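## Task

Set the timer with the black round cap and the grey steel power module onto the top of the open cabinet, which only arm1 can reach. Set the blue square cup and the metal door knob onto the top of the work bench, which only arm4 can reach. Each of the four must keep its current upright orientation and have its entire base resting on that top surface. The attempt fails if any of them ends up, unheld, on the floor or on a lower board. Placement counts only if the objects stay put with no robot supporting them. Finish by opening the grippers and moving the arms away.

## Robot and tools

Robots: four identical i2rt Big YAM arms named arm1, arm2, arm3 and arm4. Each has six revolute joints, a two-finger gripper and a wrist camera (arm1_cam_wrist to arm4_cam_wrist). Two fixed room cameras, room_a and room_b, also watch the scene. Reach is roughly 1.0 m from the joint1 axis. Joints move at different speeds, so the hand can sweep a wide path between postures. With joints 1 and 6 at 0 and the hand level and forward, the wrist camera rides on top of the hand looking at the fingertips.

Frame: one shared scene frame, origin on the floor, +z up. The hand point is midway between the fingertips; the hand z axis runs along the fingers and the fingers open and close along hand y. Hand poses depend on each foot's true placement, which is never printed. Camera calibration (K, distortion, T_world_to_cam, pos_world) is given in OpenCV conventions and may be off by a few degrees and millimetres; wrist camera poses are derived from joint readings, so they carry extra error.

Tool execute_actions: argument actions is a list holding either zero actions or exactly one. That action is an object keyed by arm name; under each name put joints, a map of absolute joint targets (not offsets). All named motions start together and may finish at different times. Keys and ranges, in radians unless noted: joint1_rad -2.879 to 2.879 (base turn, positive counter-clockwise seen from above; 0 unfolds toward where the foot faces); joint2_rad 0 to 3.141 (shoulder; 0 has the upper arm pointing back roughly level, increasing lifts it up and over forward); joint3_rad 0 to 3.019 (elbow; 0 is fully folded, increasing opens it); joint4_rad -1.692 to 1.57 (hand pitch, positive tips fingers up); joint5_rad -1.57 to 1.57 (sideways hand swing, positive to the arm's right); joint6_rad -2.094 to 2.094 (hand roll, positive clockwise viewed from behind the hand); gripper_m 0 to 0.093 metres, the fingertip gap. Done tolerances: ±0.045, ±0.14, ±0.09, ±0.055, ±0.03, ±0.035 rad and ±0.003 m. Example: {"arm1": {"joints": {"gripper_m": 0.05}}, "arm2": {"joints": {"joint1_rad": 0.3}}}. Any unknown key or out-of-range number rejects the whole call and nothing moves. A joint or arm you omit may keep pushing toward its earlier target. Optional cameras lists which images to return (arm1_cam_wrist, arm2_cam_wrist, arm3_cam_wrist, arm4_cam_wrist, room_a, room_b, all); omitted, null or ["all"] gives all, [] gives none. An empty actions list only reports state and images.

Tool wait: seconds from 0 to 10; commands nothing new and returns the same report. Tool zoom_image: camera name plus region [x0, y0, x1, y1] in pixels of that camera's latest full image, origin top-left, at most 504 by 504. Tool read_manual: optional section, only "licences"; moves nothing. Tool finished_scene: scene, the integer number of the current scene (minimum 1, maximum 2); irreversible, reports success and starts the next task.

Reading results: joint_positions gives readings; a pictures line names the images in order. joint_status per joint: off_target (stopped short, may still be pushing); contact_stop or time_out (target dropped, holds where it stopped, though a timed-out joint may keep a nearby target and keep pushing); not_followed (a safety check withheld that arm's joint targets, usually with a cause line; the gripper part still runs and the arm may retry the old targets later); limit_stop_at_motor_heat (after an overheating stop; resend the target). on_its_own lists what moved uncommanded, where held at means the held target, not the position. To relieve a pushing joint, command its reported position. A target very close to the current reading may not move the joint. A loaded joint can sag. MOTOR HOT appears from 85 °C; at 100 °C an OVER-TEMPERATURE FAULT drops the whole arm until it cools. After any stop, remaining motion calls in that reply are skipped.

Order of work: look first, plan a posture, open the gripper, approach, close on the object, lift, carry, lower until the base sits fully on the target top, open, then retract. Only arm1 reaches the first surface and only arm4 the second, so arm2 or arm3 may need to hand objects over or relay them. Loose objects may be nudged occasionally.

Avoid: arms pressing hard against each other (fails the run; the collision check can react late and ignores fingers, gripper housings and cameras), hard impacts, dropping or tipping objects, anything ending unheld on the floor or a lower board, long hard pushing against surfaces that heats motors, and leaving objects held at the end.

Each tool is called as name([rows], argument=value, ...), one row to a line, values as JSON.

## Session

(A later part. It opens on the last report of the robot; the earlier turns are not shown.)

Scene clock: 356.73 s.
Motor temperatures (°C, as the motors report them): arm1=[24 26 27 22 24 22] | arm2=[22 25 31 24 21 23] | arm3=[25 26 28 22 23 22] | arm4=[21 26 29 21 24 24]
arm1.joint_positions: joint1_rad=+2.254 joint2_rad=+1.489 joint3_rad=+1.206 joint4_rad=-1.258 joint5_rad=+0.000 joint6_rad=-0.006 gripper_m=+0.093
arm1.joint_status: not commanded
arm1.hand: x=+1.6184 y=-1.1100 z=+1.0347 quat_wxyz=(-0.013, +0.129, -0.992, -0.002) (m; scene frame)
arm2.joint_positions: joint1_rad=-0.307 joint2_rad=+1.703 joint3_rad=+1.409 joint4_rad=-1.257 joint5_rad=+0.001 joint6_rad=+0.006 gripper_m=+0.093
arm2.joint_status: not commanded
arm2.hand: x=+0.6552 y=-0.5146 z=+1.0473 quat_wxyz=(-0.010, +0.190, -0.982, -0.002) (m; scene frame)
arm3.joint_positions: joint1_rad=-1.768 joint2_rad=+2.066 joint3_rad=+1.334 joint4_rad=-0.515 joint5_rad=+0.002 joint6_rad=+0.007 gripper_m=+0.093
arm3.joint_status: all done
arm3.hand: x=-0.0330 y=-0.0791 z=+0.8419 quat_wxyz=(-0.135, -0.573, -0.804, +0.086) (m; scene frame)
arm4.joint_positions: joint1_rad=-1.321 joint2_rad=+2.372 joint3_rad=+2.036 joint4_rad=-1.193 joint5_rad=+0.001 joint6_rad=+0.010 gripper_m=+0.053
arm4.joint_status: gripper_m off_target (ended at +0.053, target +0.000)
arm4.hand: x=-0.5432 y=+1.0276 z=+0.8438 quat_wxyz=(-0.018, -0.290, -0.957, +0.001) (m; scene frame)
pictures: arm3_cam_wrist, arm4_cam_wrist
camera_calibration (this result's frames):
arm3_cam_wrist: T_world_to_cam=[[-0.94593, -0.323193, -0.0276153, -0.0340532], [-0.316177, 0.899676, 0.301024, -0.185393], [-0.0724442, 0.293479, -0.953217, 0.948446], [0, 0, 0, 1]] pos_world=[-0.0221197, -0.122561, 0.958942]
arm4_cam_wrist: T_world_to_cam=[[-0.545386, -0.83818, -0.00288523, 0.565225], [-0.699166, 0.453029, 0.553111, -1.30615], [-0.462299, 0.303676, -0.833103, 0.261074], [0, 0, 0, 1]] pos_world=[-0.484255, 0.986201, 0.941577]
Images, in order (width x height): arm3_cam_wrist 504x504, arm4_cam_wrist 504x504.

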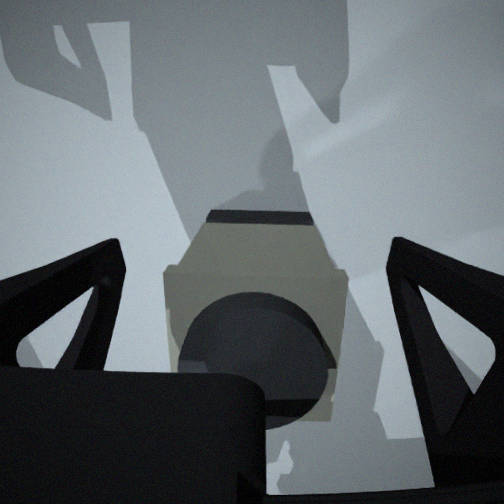

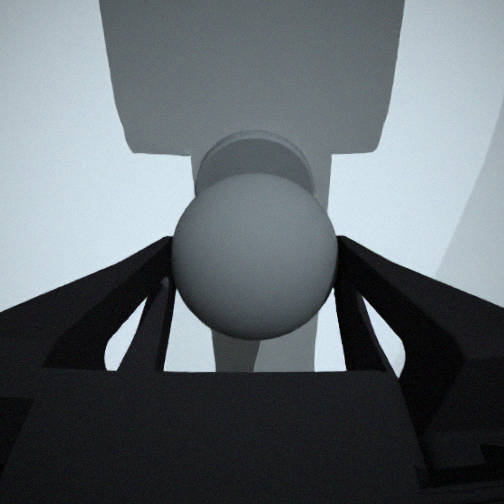

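execute_actions([
  {"arm3":{"joints":{"joint2_rad":1.3,"joint3_rad":1.0,"joint4_rad":-1.2}},"arm4":{"joints":{"joint2_rad":1.8,"joint3_rad":1.6,"joint4_rad":-1.37}}},
], cameras=[])

execute_actions([
  {"arm3":{"joints":{"joint1_rad":-0.5}},"arm4":{"joints":{"joint1_rad":1.05}},"arm2":{"joints":{"joint1_rad":1.19,"joint2_rad":2.25,"joint3_rad":2.06,"joint4_rad":-1.35}}},
], cameras=["arm2_cam_wrist"])

execute_actions([
  {"arm4":{"joints":{"joint2_rad":2.18,"joint3_rad":1.88,"joint4_rad":-1.2}}},
], cameras=[])

execute_actions([
  {"arm4":{"joints":{"joint2_rad":2.295,"joint4_rad":-1.08}}},
], cameras=["arm4_cam_wrist","room_a"])

Scene clock: 364.20 s.
Motor temperatures (°C, as the motors report them): arm1=[24 26 27 22 24 22] | arm2=[22 25 31 24 21 23] | arm3=[25 26 28 22 23 22] | arm4=[21 26 30 21 24 24]
arm1.joint_positions: joint1_rad=+2.254 joint2_rad=+1.489 joint3_rad=+1.206 joint4_rad=-1.258 joint5_rad=+0.000 joint6_rad=-0.006 gripper_m=+0.093
arm1.joint_status: not commanded
arm1.hand: x=+1.6184 y=-1.1100 z=+1.0347 quat_wxyz=(-0.013, +0.129, -0.992, -0.002) (m; scene frame)
arm2.joint_positions: joint1_rad=-0.307 joint2_rad=+1.703 joint3_rad=+1.409 joint4_rad=-1.257 joint5_rad=+0.001 joint6_rad=+0.006 gripper_m=+0.093
arm2.joint_status: not commanded
arm2.hand: x=+0.6552 y=-0.5146 z=+1.0473 quat_wxyz=(-0.010, +0.190, -0.982, -0.002) (m; scene frame)
arm3.joint_positions: joint1_rad=-1.768 joint2_rad=+1.295 joint3_rad=+1.007 joint4_rad=-1.187 joint5_rad=+0.002 joint6_rad=+0.007 gripper_m=+0.093
arm3.joint_status: all done
arm3.hand: x=-0.1202 y=+0.1545 z=+1.0596 quat_wxyz=(-0.042, -0.579, -0.814, +0.020) (m; scene frame)
arm4.joint_positions: joint1_rad=-1.321 joint2_rad=+1.809 joint3_rad=+1.591 joint4_rad=-1.360 joint5_rad=+0.001 joint6_rad=+0.010 gripper_m=+0.053
arm4.joint_status: all done
arm4.hand: x=-0.6801 y=+1.1150 z=+1.0256 quat_wxyz=(+0.006, -0.290, -0.957, -0.006) (m; scene frame)
pictures: none
No camera images: the call's "cameras" was empty. Leave "cameras" out to get every camera's image.

Scene clock: 366.47 s.
Motor temperatures (°C, as the motors report them): arm1=[24 26 27 22 24 22] | arm2=[22 25 31 24 21 23] | arm3=[25 25 28 22 23 22] | arm4=[21 26 29 21 24 24]
arm1.joint_positions: joint1_rad=+2.254 joint2_rad=+1.489 joint3_rad=+1.206 joint4_rad=-1.258 joint5_rad=+0.000 joint6_rad=-0.006 gripper_m=+0.093
arm1.joint_status: not commanded
arm1.hand: x=+1.6184 y=-1.1100 z=+1.0347 quat_wxyz=(-0.013, +0.129, -0.992, -0.002) (m; scene frame)
arm2.joint_positions: joint1_rad=+1.184 joint2_rad=+2.265 joint3_rad=+2.018 joint4_rad=-1.338 joint5_rad=-0.002 joint6_rad=+0.005 gripper_m=+0.093
arm2.joint_status: all done
arm2.hand: x=-0.0244 y=-0.0561 z=+0.9462 quat_wxyz=(+0.005, +0.806, -0.592, +0.005) (m; scene frame)
arm3.joint_positions: joint1_rad=-0.499 joint2_rad=+1.295 joint3_rad=+1.007 joint4_rad=-1.187 joint5_rad=+0.001 joint6_rad=+0.006 gripper_m=+0.093
arm3.joint_status: all done
arm3.hand: x=+0.1281 y=+0.5217 z=+1.0663 quat_wxyz=(-0.055, +0.018, -0.998, -0.005) (m; scene frame)
arm4.joint_positions: joint1_rad=+1.058 joint2_rad=+1.813 joint3_rad=+1.591 joint4_rad=-1.360 joint5_rad=-0.002 joint6_rad=+0.010 gripper_m=+0.053
arm4.joint_status: all done
arm4.hand: x=-1.2637 y=+1.9490 z=+1.0339 quat_wxyz=(+0.000, +0.780, -0.625, +0.000) (m; scene frame)
pictures: arm2_cam_wrist
camera_calibration (this result's frames):
arm2_cam_wrist: T_world_to_cam=[[0.956427, 0.291534, -0.0160105, 0.0578203], [0.242184, -0.761508, 0.601209, -0.602814], [0.163081, -0.57889, -0.798931, 0.846101], [0, 0, 0, 1]] pos_world=[-0.0472917, 0.0138948, 1.03932]
Images, in order (width x height): arm2_cam_wrist 504x504.

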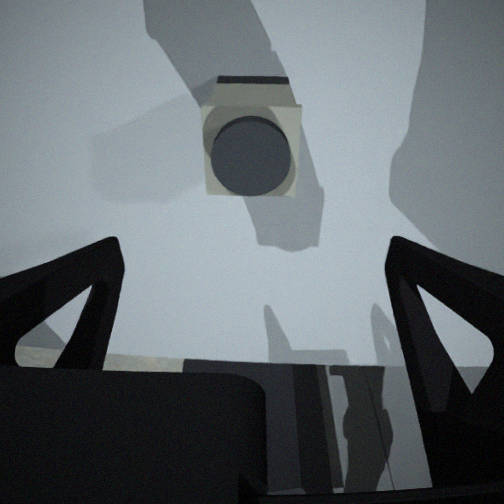

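Scene clock: 367.93 s.
Motor temperatures (°C, as the motors report them): arm1=[24 26 27 22 24 22] | arm2=[22 25 31 24 21 23] | arm3=[25 25 28 22 23 22] | arm4=[21 26 30 21 24 24]
arm1.joint_positions: joint1_rad=+2.254 joint2_rad=+1.489 joint3_rad=+1.206 joint4_rad=-1.258 joint5_rad=+0.000 joint6_rad=-0.006 gripper_m=+0.093
arm1.joint_status: not commanded
arm1.hand: x=+1.6184 y=-1.1100 z=+1.0347 quat_wxyz=(-0.013, +0.129, -0.992, -0.002) (m; scene frame)
arm2.joint_positions: joint1_rad=+1.184 joint2_rad=+2.265 joint3_rad=+2.018 joint4_rad=-1.338 joint5_rad=-0.002 joint6_rad=+0.005 gripper_m=+0.093
arm2.joint_status: not commanded
arm2.hand: x=-0.0244 y=-0.0561 z=+0.9462 quat_wxyz=(+0.005, +0.806, -0.592, +0.005) (m; scene frame)
arm3.joint_positions: joint1_rad=-0.499 joint2_rad=+1.295 joint3_rad=+1.007 joint4_rad=-1.187 joint5_rad=+0.001 joint6_rad=+0.006 gripper_m=+0.093
arm3.joint_status: not commanded
arm3.hand: x=+0.1281 y=+0.5217 z=+1.0663 quat_wxyz=(-0.055, +0.018, -0.998, -0.005) (m; scene frame)
arm4.joint_positions: joint1_rad=+1.058 joint2_rad=+2.203 joint3_rad=+1.829 joint4_rad=-1.204 joint5_rad=-0.002 joint6_rad=+0.010 gripper_m=+0.053
arm4.joint_status: all done
arm4.hand: x=-1.2881 y=+2.0537 z=+0.8939 quat_wxyz=(-0.001, +0.780, -0.625, -0.002) (m; scene frame)
pictures: none
No camera images: the call's "cameras" was empty. Leave "cameras" out to get every camera's image.

Scene clock: 368.90 s.
Motor temperatures (°C, as the motors report them): arm1=[24 26 27 22 24 22] | arm2=[22 25 31 24 21 23] | arm3=[25 25 28 22 23 22] | arm4=[21 26 30 21 24 24]
arm1.joint_positions: joint1_rad=+2.254 joint2_rad=+1.489 joint3_rad=+1.206 joint4_rad=-1.258 joint5_rad=+0.000 joint6_rad=-0.006 gripper_m=+0.093
arm1.joint_status: not commanded
arm1.hand: x=+1.6184 y=-1.1100 z=+1.0347 quat_wxyz=(-0.013, +0.129, -0.992, -0.002) (m; scene frame)
arm2.joint_positions: joint1_rad=+1.184 joint2_rad=+2.265 joint3_rad=+2.018 joint4_rad=-1.338 joint5_rad=-0.002 joint6_rad=+0.005 gripper_m=+0.093
arm2.joint_status: not commanded
arm2.hand: x=-0.0244 y=-0.0561 z=+0.9462 quat_wxyz=(+0.005, +0.806, -0.592, +0.005) (m; scene frame)
arm3.joint_positions: joint1_rad=-0.499 joint2_rad=+1.295 joint3_rad=+1.007 joint4_rad=-1.187 joint5_rad=+0.001 joint6_rad=+0.006 gripper_m=+0.093
arm3.joint_status: not commanded
arm3.hand: x=+0.1281 y=+0.5217 z=+1.0663 quat_wxyz=(-0.055, +0.018, -0.998, -0.005) (m; scene frame)
arm4.joint_positions: joint1_rad=+1.058 joint2_rad=+2.313 joint3_rad=+1.839 joint4_rad=-1.092 joint5_rad=-0.001 joint6_rad=+0.010 gripper_m=+0.053
arm4.joint_status: all done
arm4.hand: x=-1.2914 y=+2.0686 z=+0.8268 quat_wxyz=(-0.005, +0.781, -0.625, -0.006) (m; scene frame)
pictures: arm4_cam_wrist, room_a
camera_calibration (this result's frames):
arm4_cam_wrist: T_world_to_cam=[[0.973155, 0.230097, 0.00498438, 0.774337], [0.186532, -0.801222, 0.56855, 1.43421], [0.134815, -0.552358, -0.822634, 2.11817], [0, 0, 0, 1]] pos_world=[-1.30664, 2.14094, 0.923202]
Images, in order (width x height): arm4_cam_wrist 504x504, room_a 672x504.

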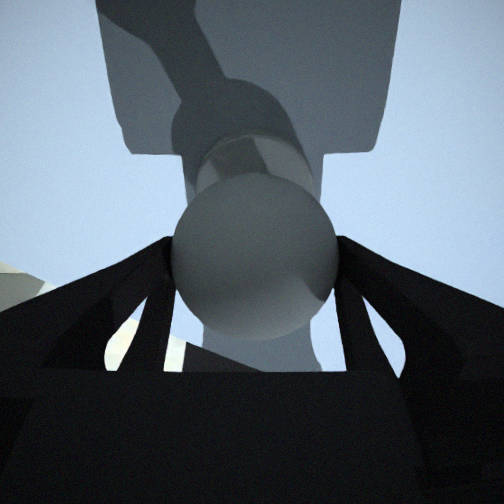

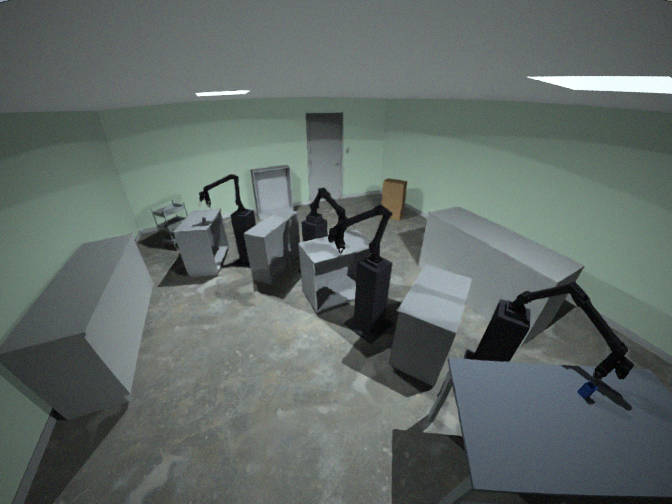

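execute_actions([
  {"arm4":{"joints":{"gripper_m":0.093}},"arm2":{"joints":{"joint2_rad":2.44,"joint4_rad":-1.17}}},
], cameras=["arm2_cam_wrist"])

execute_actions([
  {"arm4":{"joints":{"joint2_rad":1.5,"joint3_rad":1.2,"joint4_rad":-1.27}},"arm2":{"joints":{"gripper_m":0}}},
], cameras=["arm2_cam_wrist"])

execute_actions([
  {"arm4":{"joints":{"joint1_rad":0}},"arm2":{"joints":{"joint2_rad":1.7,"joint3_rad":1.4,"joint4_rad":-1.27}}},
], cameras=[])

execute_actions([
  {"arm2":{"joints":{"joint1_rad":-0.835}}},
], cameras=[])

execute_actions([
  {"arm2":{"joints":{"joint2_rad":2.25,"joint3_rad":1.94,"joint4_rad":-1.2}}},
], cameras=[])

Scene clock: 376.67 s.
Motor temperatures (°C, as the motors report them): arm1=[24 26 27 22 24 22] | arm2=[22 25 32 24 21 23] | arm3=[25 25 28 22 23 22] | arm4=[21 27 30 22 24 24]
arm1.joint_positions: joint1_rad=+2.254 joint2_rad=+1.489 joint3_rad=+1.206 joint4_rad=-1.258 joint5_rad=+0.000 joint6_rad=-0.006 gripper_m=+0.093
arm1.joint_status: not commanded
arm1.hand: x=+1.6184 y=-1.1100 z=+1.0347 quat_wxyz=(-0.013, +0.129, -0.992, -0.002) (m; scene frame)
arm2.joint_positions: joint1_rad=+1.184 joint2_rad=+2.451 joint3_rad=+2.026 joint4_rad=-1.186 joint5_rad=-0.002 joint6_rad=+0.005 gripper_m=+0.093
arm2.joint_status: all done
arm2.hand: x=-0.0281 y=-0.0448 z=+0.8237 quat_wxyz=(+0.013, +0.806, -0.592, +0.015) (m; scene frame)
arm3.joint_positions: joint1_rad=-0.499 joint2_rad=+1.295 joint3_rad=+1.007 joint4_rad=-1.187 joint5_rad=+0.001 joint6_rad=+0.006 gripper_m=+0.093
arm3.joint_status: not commanded
arm3.hand: x=+0.1281 y=+0.5217 z=+1.0663 quat_wxyz=(-0.055, +0.018, -0.998, -0.005) (m; scene frame)
arm4.joint_positions: joint1_rad=+1.058 joint2_rad=+2.312 joint3_rad=+1.839 joint4_rad=-1.092 joint5_rad=-0.001 joint6_rad=+0.010 gripper_m=+0.093
arm4.joint_status: all done
arm4.hand: x=-1.2914 y=+2.0688 z=+0.8273 quat_wxyz=(-0.005, +0.781, -0.625, -0.006) (m; scene frame)
pictures: arm2_cam_wrist
camera_calibration (this result's frames):
arm2_cam_wrist: T_world_to_cam=[[0.956546, 0.291161, -0.0156702, 0.0558379], [0.237313, -0.746163, 0.622032, -0.536263], [0.169419, -0.598721, -0.782835, 0.741401], [0, 0, 0, 1]] pos_world=[-0.0517567, 0.0274951, 0.914842]
Images, in order (width x height): arm2_cam_wrist 504x504.

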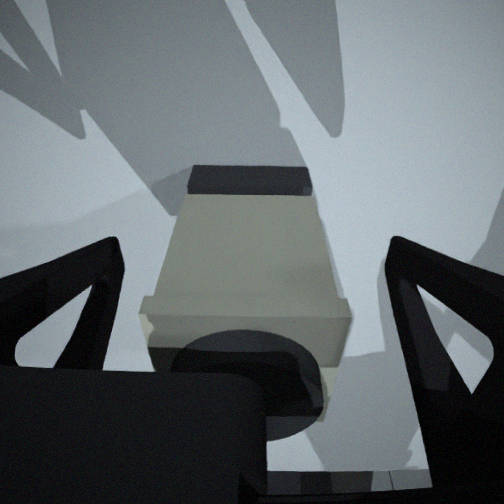

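Scene clock: 378.10 s.
Motor temperatures (°C, as the motors report them): arm1=[24 26 27 22 24 22] | arm2=[22 25 32 24 21 23] | arm3=[25 25 28 22 23 22] | arm4=[21 27 30 22 24 24]
arm1.joint_positions: joint1_rad=+2.254 joint2_rad=+1.489 joint3_rad=+1.206 joint4_rad=-1.258 joint5_rad=+0.000 joint6_rad=-0.006 gripper_m=+0.093
arm1.joint_status: not commanded
arm1.hand: x=+1.6184 y=-1.1100 z=+1.0347 quat_wxyz=(-0.013, +0.129, -0.992, -0.002) (m; scene frame)
arm2.joint_positions: joint1_rad=+1.184 joint2_rad=+2.451 joint3_rad=+2.026 joint4_rad=-1.186 joint5_rad=-0.001 joint6_rad=+0.004 gripper_m=+0.045
arm2.joint_status: gripper_m off_target (ended at +0.045, target +0.000)
arm2.hand: x=-0.0279 y=-0.0447 z=+0.8237 quat_wxyz=(+0.013, +0.806, -0.592, +0.016) (m; scene frame)
arm3.joint_positions: joint1_rad=-0.499 joint2_rad=+1.295 joint3_rad=+1.007 joint4_rad=-1.187 joint5_rad=+0.001 joint6_rad=+0.006 gripper_m=+0.093
arm3.joint_status: not commanded
arm3.hand: x=+0.1281 y=+0.5217 z=+1.0663 quat_wxyz=(-0.055, +0.018, -0.998, -0.005) (m; scene frame)
arm4.joint_positions: joint1_rad=+1.058 joint2_rad=+1.492 joint3_rad=+1.201 joint4_rad=-1.261 joint5_rad=-0.001 joint6_rad=+0.010 gripper_m=+0.093
arm4.joint_status: all done
arm4.hand: x=-1.2367 y=+1.8341 z=+1.0385 quat_wxyz=(-0.009, +0.781, -0.625, -0.012) (m; scene frame)
pictures: arm2_cam_wrist
camera_calibration (this result's frames):
arm2_cam_wrist: T_world_to_cam=[[0.956438, 0.291575, -0.0145421, 0.0547274], [0.236963, -0.746275, 0.62203, -0.536276], [0.170516, -0.598379, -0.782858, 0.741469], [0, 0, 0, 1]] pos_world=[-0.051698, 0.0275134, 0.914841]
Images, in order (width x height): arm2_cam_wrist 504x504.

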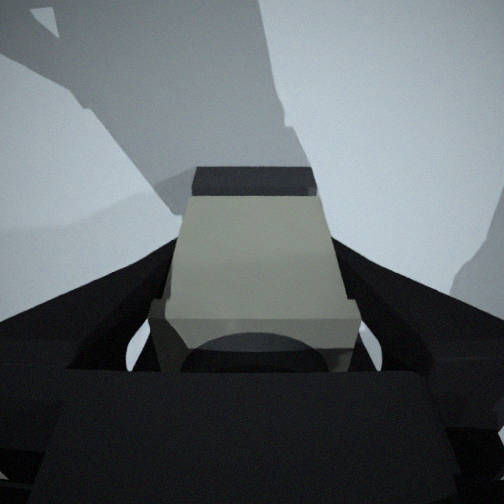

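Scene clock: 379.70 s.
Motor temperatures (°C, as the motors report them): arm1=[24 26 27 22 24 22] | arm2=[22 25 32 24 21 23] | arm3=[25 25 28 22 23 22] | arm4=[21 26 30 21 24 24]
arm1.joint_positions: joint1_rad=+2.254 joint2_rad=+1.489 joint3_rad=+1.206 joint4_rad=-1.258 joint5_rad=+0.000 joint6_rad=-0.006 gripper_m=+0.093
arm1.joint_status: not commanded
arm1.hand: x=+1.6184 y=-1.1100 z=+1.0347 quat_wxyz=(-0.013, +0.129, -0.992, -0.002) (m; scene frame)
arm2.joint_positions: joint1_rad=+1.184 joint2_rad=+1.704 joint3_rad=+1.404 joint4_rad=-1.256 joint5_rad=-0.001 joint6_rad=+0.004 gripper_m=+0.045
arm2.joint_status: all done
arm2.hand: x=+0.0292 y=-0.2231 z=+1.0456 quat_wxyz=(-0.004, +0.806, -0.592, -0.007) (m; scene frame)
arm3.joint_positions: joint1_rad=-0.499 joint2_rad=+1.295 joint3_rad=+1.007 joint4_rad=-1.187 joint5_rad=+0.001 joint6_rad=+0.006 gripper_m=+0.093
arm3.joint_status: not commanded
arm3.hand: x=+0.1281 y=+0.5217 z=+1.0663 quat_wxyz=(-0.055, +0.018, -0.998, -0.005) (m; scene frame)
arm4.joint_positions: joint1_rad=+0.004 joint2_rad=+1.497 joint3_rad=+1.201 joint4_rad=-1.261 joint5_rad=+0.001 joint6_rad=+0.010 gripper_m=+0.093
arm4.joint_status: all done
arm4.hand: x=-0.8225 y=+1.7070 z=+1.0348 quat_wxyz=(-0.008, +0.360, -0.933, -0.008) (m; scene frame)
pictures: none
No camera images: the call's "cameras" was empty. Leave "cameras" out to get every camera's image.

Scene clock: 381.93 s.
Motor temperatures (°C, as the motors report them): arm1=[24 26 27 22 24 22] | arm2=[22 25 32 24 21 23] | arm3=[25 25 28 22 23 22] | arm4=[21 26 29 21 24 24]
arm1.joint_positions: joint1_rad=+2.254 joint2_rad=+1.489 joint3_rad=+1.206 joint4_rad=-1.258 joint5_rad=+0.000 joint6_rad=-0.006 gripper_m=+0.093
arm1.joint_status: not commanded
arm1.hand: x=+1.6184 y=-1.1100 z=+1.0347 quat_wxyz=(-0.013, +0.129, -0.992, -0.002) (m; scene frame)
arm2.joint_positions: joint1_rad=-0.841 joint2_rad=+1.710 joint3_rad=+1.404 joint4_rad=-1.256 joint5_rad=+0.001 joint6_rad=+0.004 gripper_m=+0.045
arm2.joint_status: all done
arm2.hand: x=+0.6857 y=-0.7813 z=+1.0416 quat_wxyz=(-0.004, -0.075, -0.997, +0.001) (m; scene frame)
arm3.joint_positions: joint1_rad=-0.499 joint2_rad=+1.295 joint3_rad=+1.007 joint4_rad=-1.187 joint5_rad=+0.001 joint6_rad=+0.006 gripper_m=+0.093
arm3.joint_status: not commanded
arm3.hand: x=+0.1281 y=+0.5217 z=+1.0663 quat_wxyz=(-0.055, +0.018, -0.998, -0.005) (m; scene frame)
arm4.joint_positions: joint1_rad=+0.004 joint2_rad=+1.497 joint3_rad=+1.201 joint4_rad=-1.261 joint5_rad=+0.001 joint6_rad=+0.010 gripper_m=+0.093
arm4.joint_status: not commanded
arm4.hand: x=-0.8225 y=+1.7070 z=+1.0348 quat_wxyz=(-0.008, +0.360, -0.933, -0.008) (m; scene frame)
pictures: none
No camera images: the call's "cameras" was empty. Leave "cameras" out to get every camera's image.

Scene clock: 383.50 s.
Motor temperatures (°C, as the motors report them): arm1=[24 26 27 22 24 22] | arm2=[22 25 32 24 21 23] | arm3=[25 25 28 22 23 22] | arm4=[21 26 29 21 24 24]
arm1.joint_positions: joint1_rad=+2.254 joint2_rad=+1.489 joint3_rad=+1.206 joint4_rad=-1.258 joint5_rad=+0.000 joint6_rad=-0.006 gripper_m=+0.093
arm1.joint_status: not commanded
arm1.hand: x=+1.6184 y=-1.1100 z=+1.0347 quat_wxyz=(-0.013, +0.129, -0.992, -0.002) (m; scene frame)
arm2.joint_positions: joint1_rad=-0.841 joint2_rad=+2.276 joint3_rad=+1.877 joint4_rad=-1.208 joint5_rad=+0.001 joint6_rad=+0.004 gripper_m=+0.045
arm2.joint_status: all done
arm2.hand: x=+0.8380 y=-0.8036 z=+0.8872 quat_wxyz=(+0.019, -0.075, -0.997, -0.001) (m; scene frame)
arm3.joint_positions: joint1_rad=-0.499 joint2_rad=+1.295 joint3_rad=+1.007 joint4_rad=-1.187 joint5_rad=+0.001 joint6_rad=+0.006 gripper_m=+0.093
arm3.joint_status: not commanded
arm3.hand: x=+0.1281 y=+0.5217 z=+1.0663 quat_wxyz=(-0.055, +0.018, -0.998, -0.005) (m; scene frame)
arm4.joint_positions: joint1_rad=+0.004 joint2_rad=+1.497 joint3_rad=+1.201 joint4_rad=-1.261 joint5_rad=+0.001 joint6_rad=+0.010 gripper_m=+0.093
arm4.joint_status: not commanded
arm4.hand: x=-0.8225 y=+1.7070 z=+1.0348 quat_wxyz=(-0.008, +0.360, -0.933, -0.008) (m; scene frame)
pictures: none
No camera images: the call's "cameras" was empty. Leave "cameras" out to get every camera's image.

execute_actions([
  {"arm2":{"joints":{"joint2_rad":2.375,"joint4_rad":-1.09}},"arm1":{"joints":{"joint1_rad":-1.2}}},
], cameras=["arm2_cam_wrist"])

Scene clock: 388.10 s.
Motor temperatures (°C, as the motors report them): arm1=[24 26 27 22 24 22] | arm2=[22 25 32 24 21 23] | arm3=[25 25 28 22 23 22] | arm4=[21 26 29 21 24 24]
arm1.joint_positions: joint1_rad=-1.206 joint2_rad=+1.497 joint3_rad=+1.206 joint4_rad=-1.258 joint5_rad=+0.000 joint6_rad=-0.005 gripper_m=+0.093
arm1.joint_status: all done
arm1.hand: x=+0.7675 y=-1.1892 z=+1.0336 quat_wxyz=(+0.001, -0.999, +0.030, +0.012) (m; scene frame)
arm2.joint_positions: joint1_rad=-0.841 joint2_rad=+2.399 joint3_rad=+1.894 joint4_rad=-1.106 joint5_rad=+0.001 joint6_rad=+0.004 gripper_m=+0.045
arm2.joint_status: all done
arm2.hand: x=+0.8467 y=-0.8048 z=+0.8121 quat_wxyz=(+0.021, -0.075, -0.997, -0.001) (m; scene frame)
arm3.joint_positions: joint1_rad=-0.499 joint2_rad=+1.295 joint3_rad=+1.007 joint4_rad=-1.187 joint5_rad=+0.001 joint6_rad=+0.006 gripper_m=+0.093
arm3.joint_status: not commanded
arm3.hand: x=+0.1281 y=+0.5217 z=+1.0663 quat_wxyz=(-0.055, +0.018, -0.998, -0.005) (m; scene frame)
arm4.joint_positions: joint1_rad=+0.004 joint2_rad=+1.497 joint3_rad=+1.201 joint4_rad=-1.261 joint5_rad=+0.001 joint6_rad=+0.010 gripper_m=+0.093
arm4.joint_status: not commanded
arm4.hand: x=-0.8225 y=+1.7070 z=+1.0348 quat_wxyz=(-0.008, +0.360, -0.933, -0.008) (m; scene frame)
pictures: arm2_cam_wrist
camera_calibration (this result's frames):
arm2_cam_wrist: T_world_to_cam=[[-0.157451, -0.987454, -0.0119714, -0.648679], [-0.773047, 0.115702, 0.623707, 0.244062], [-0.614497, 0.107458, -0.781566, 1.36008], [0, 0, 0, 1]] pos_world=[0.922303, -0.814931, 0.903004]
Images, in order (width x height): arm2_cam_wrist 504x504.

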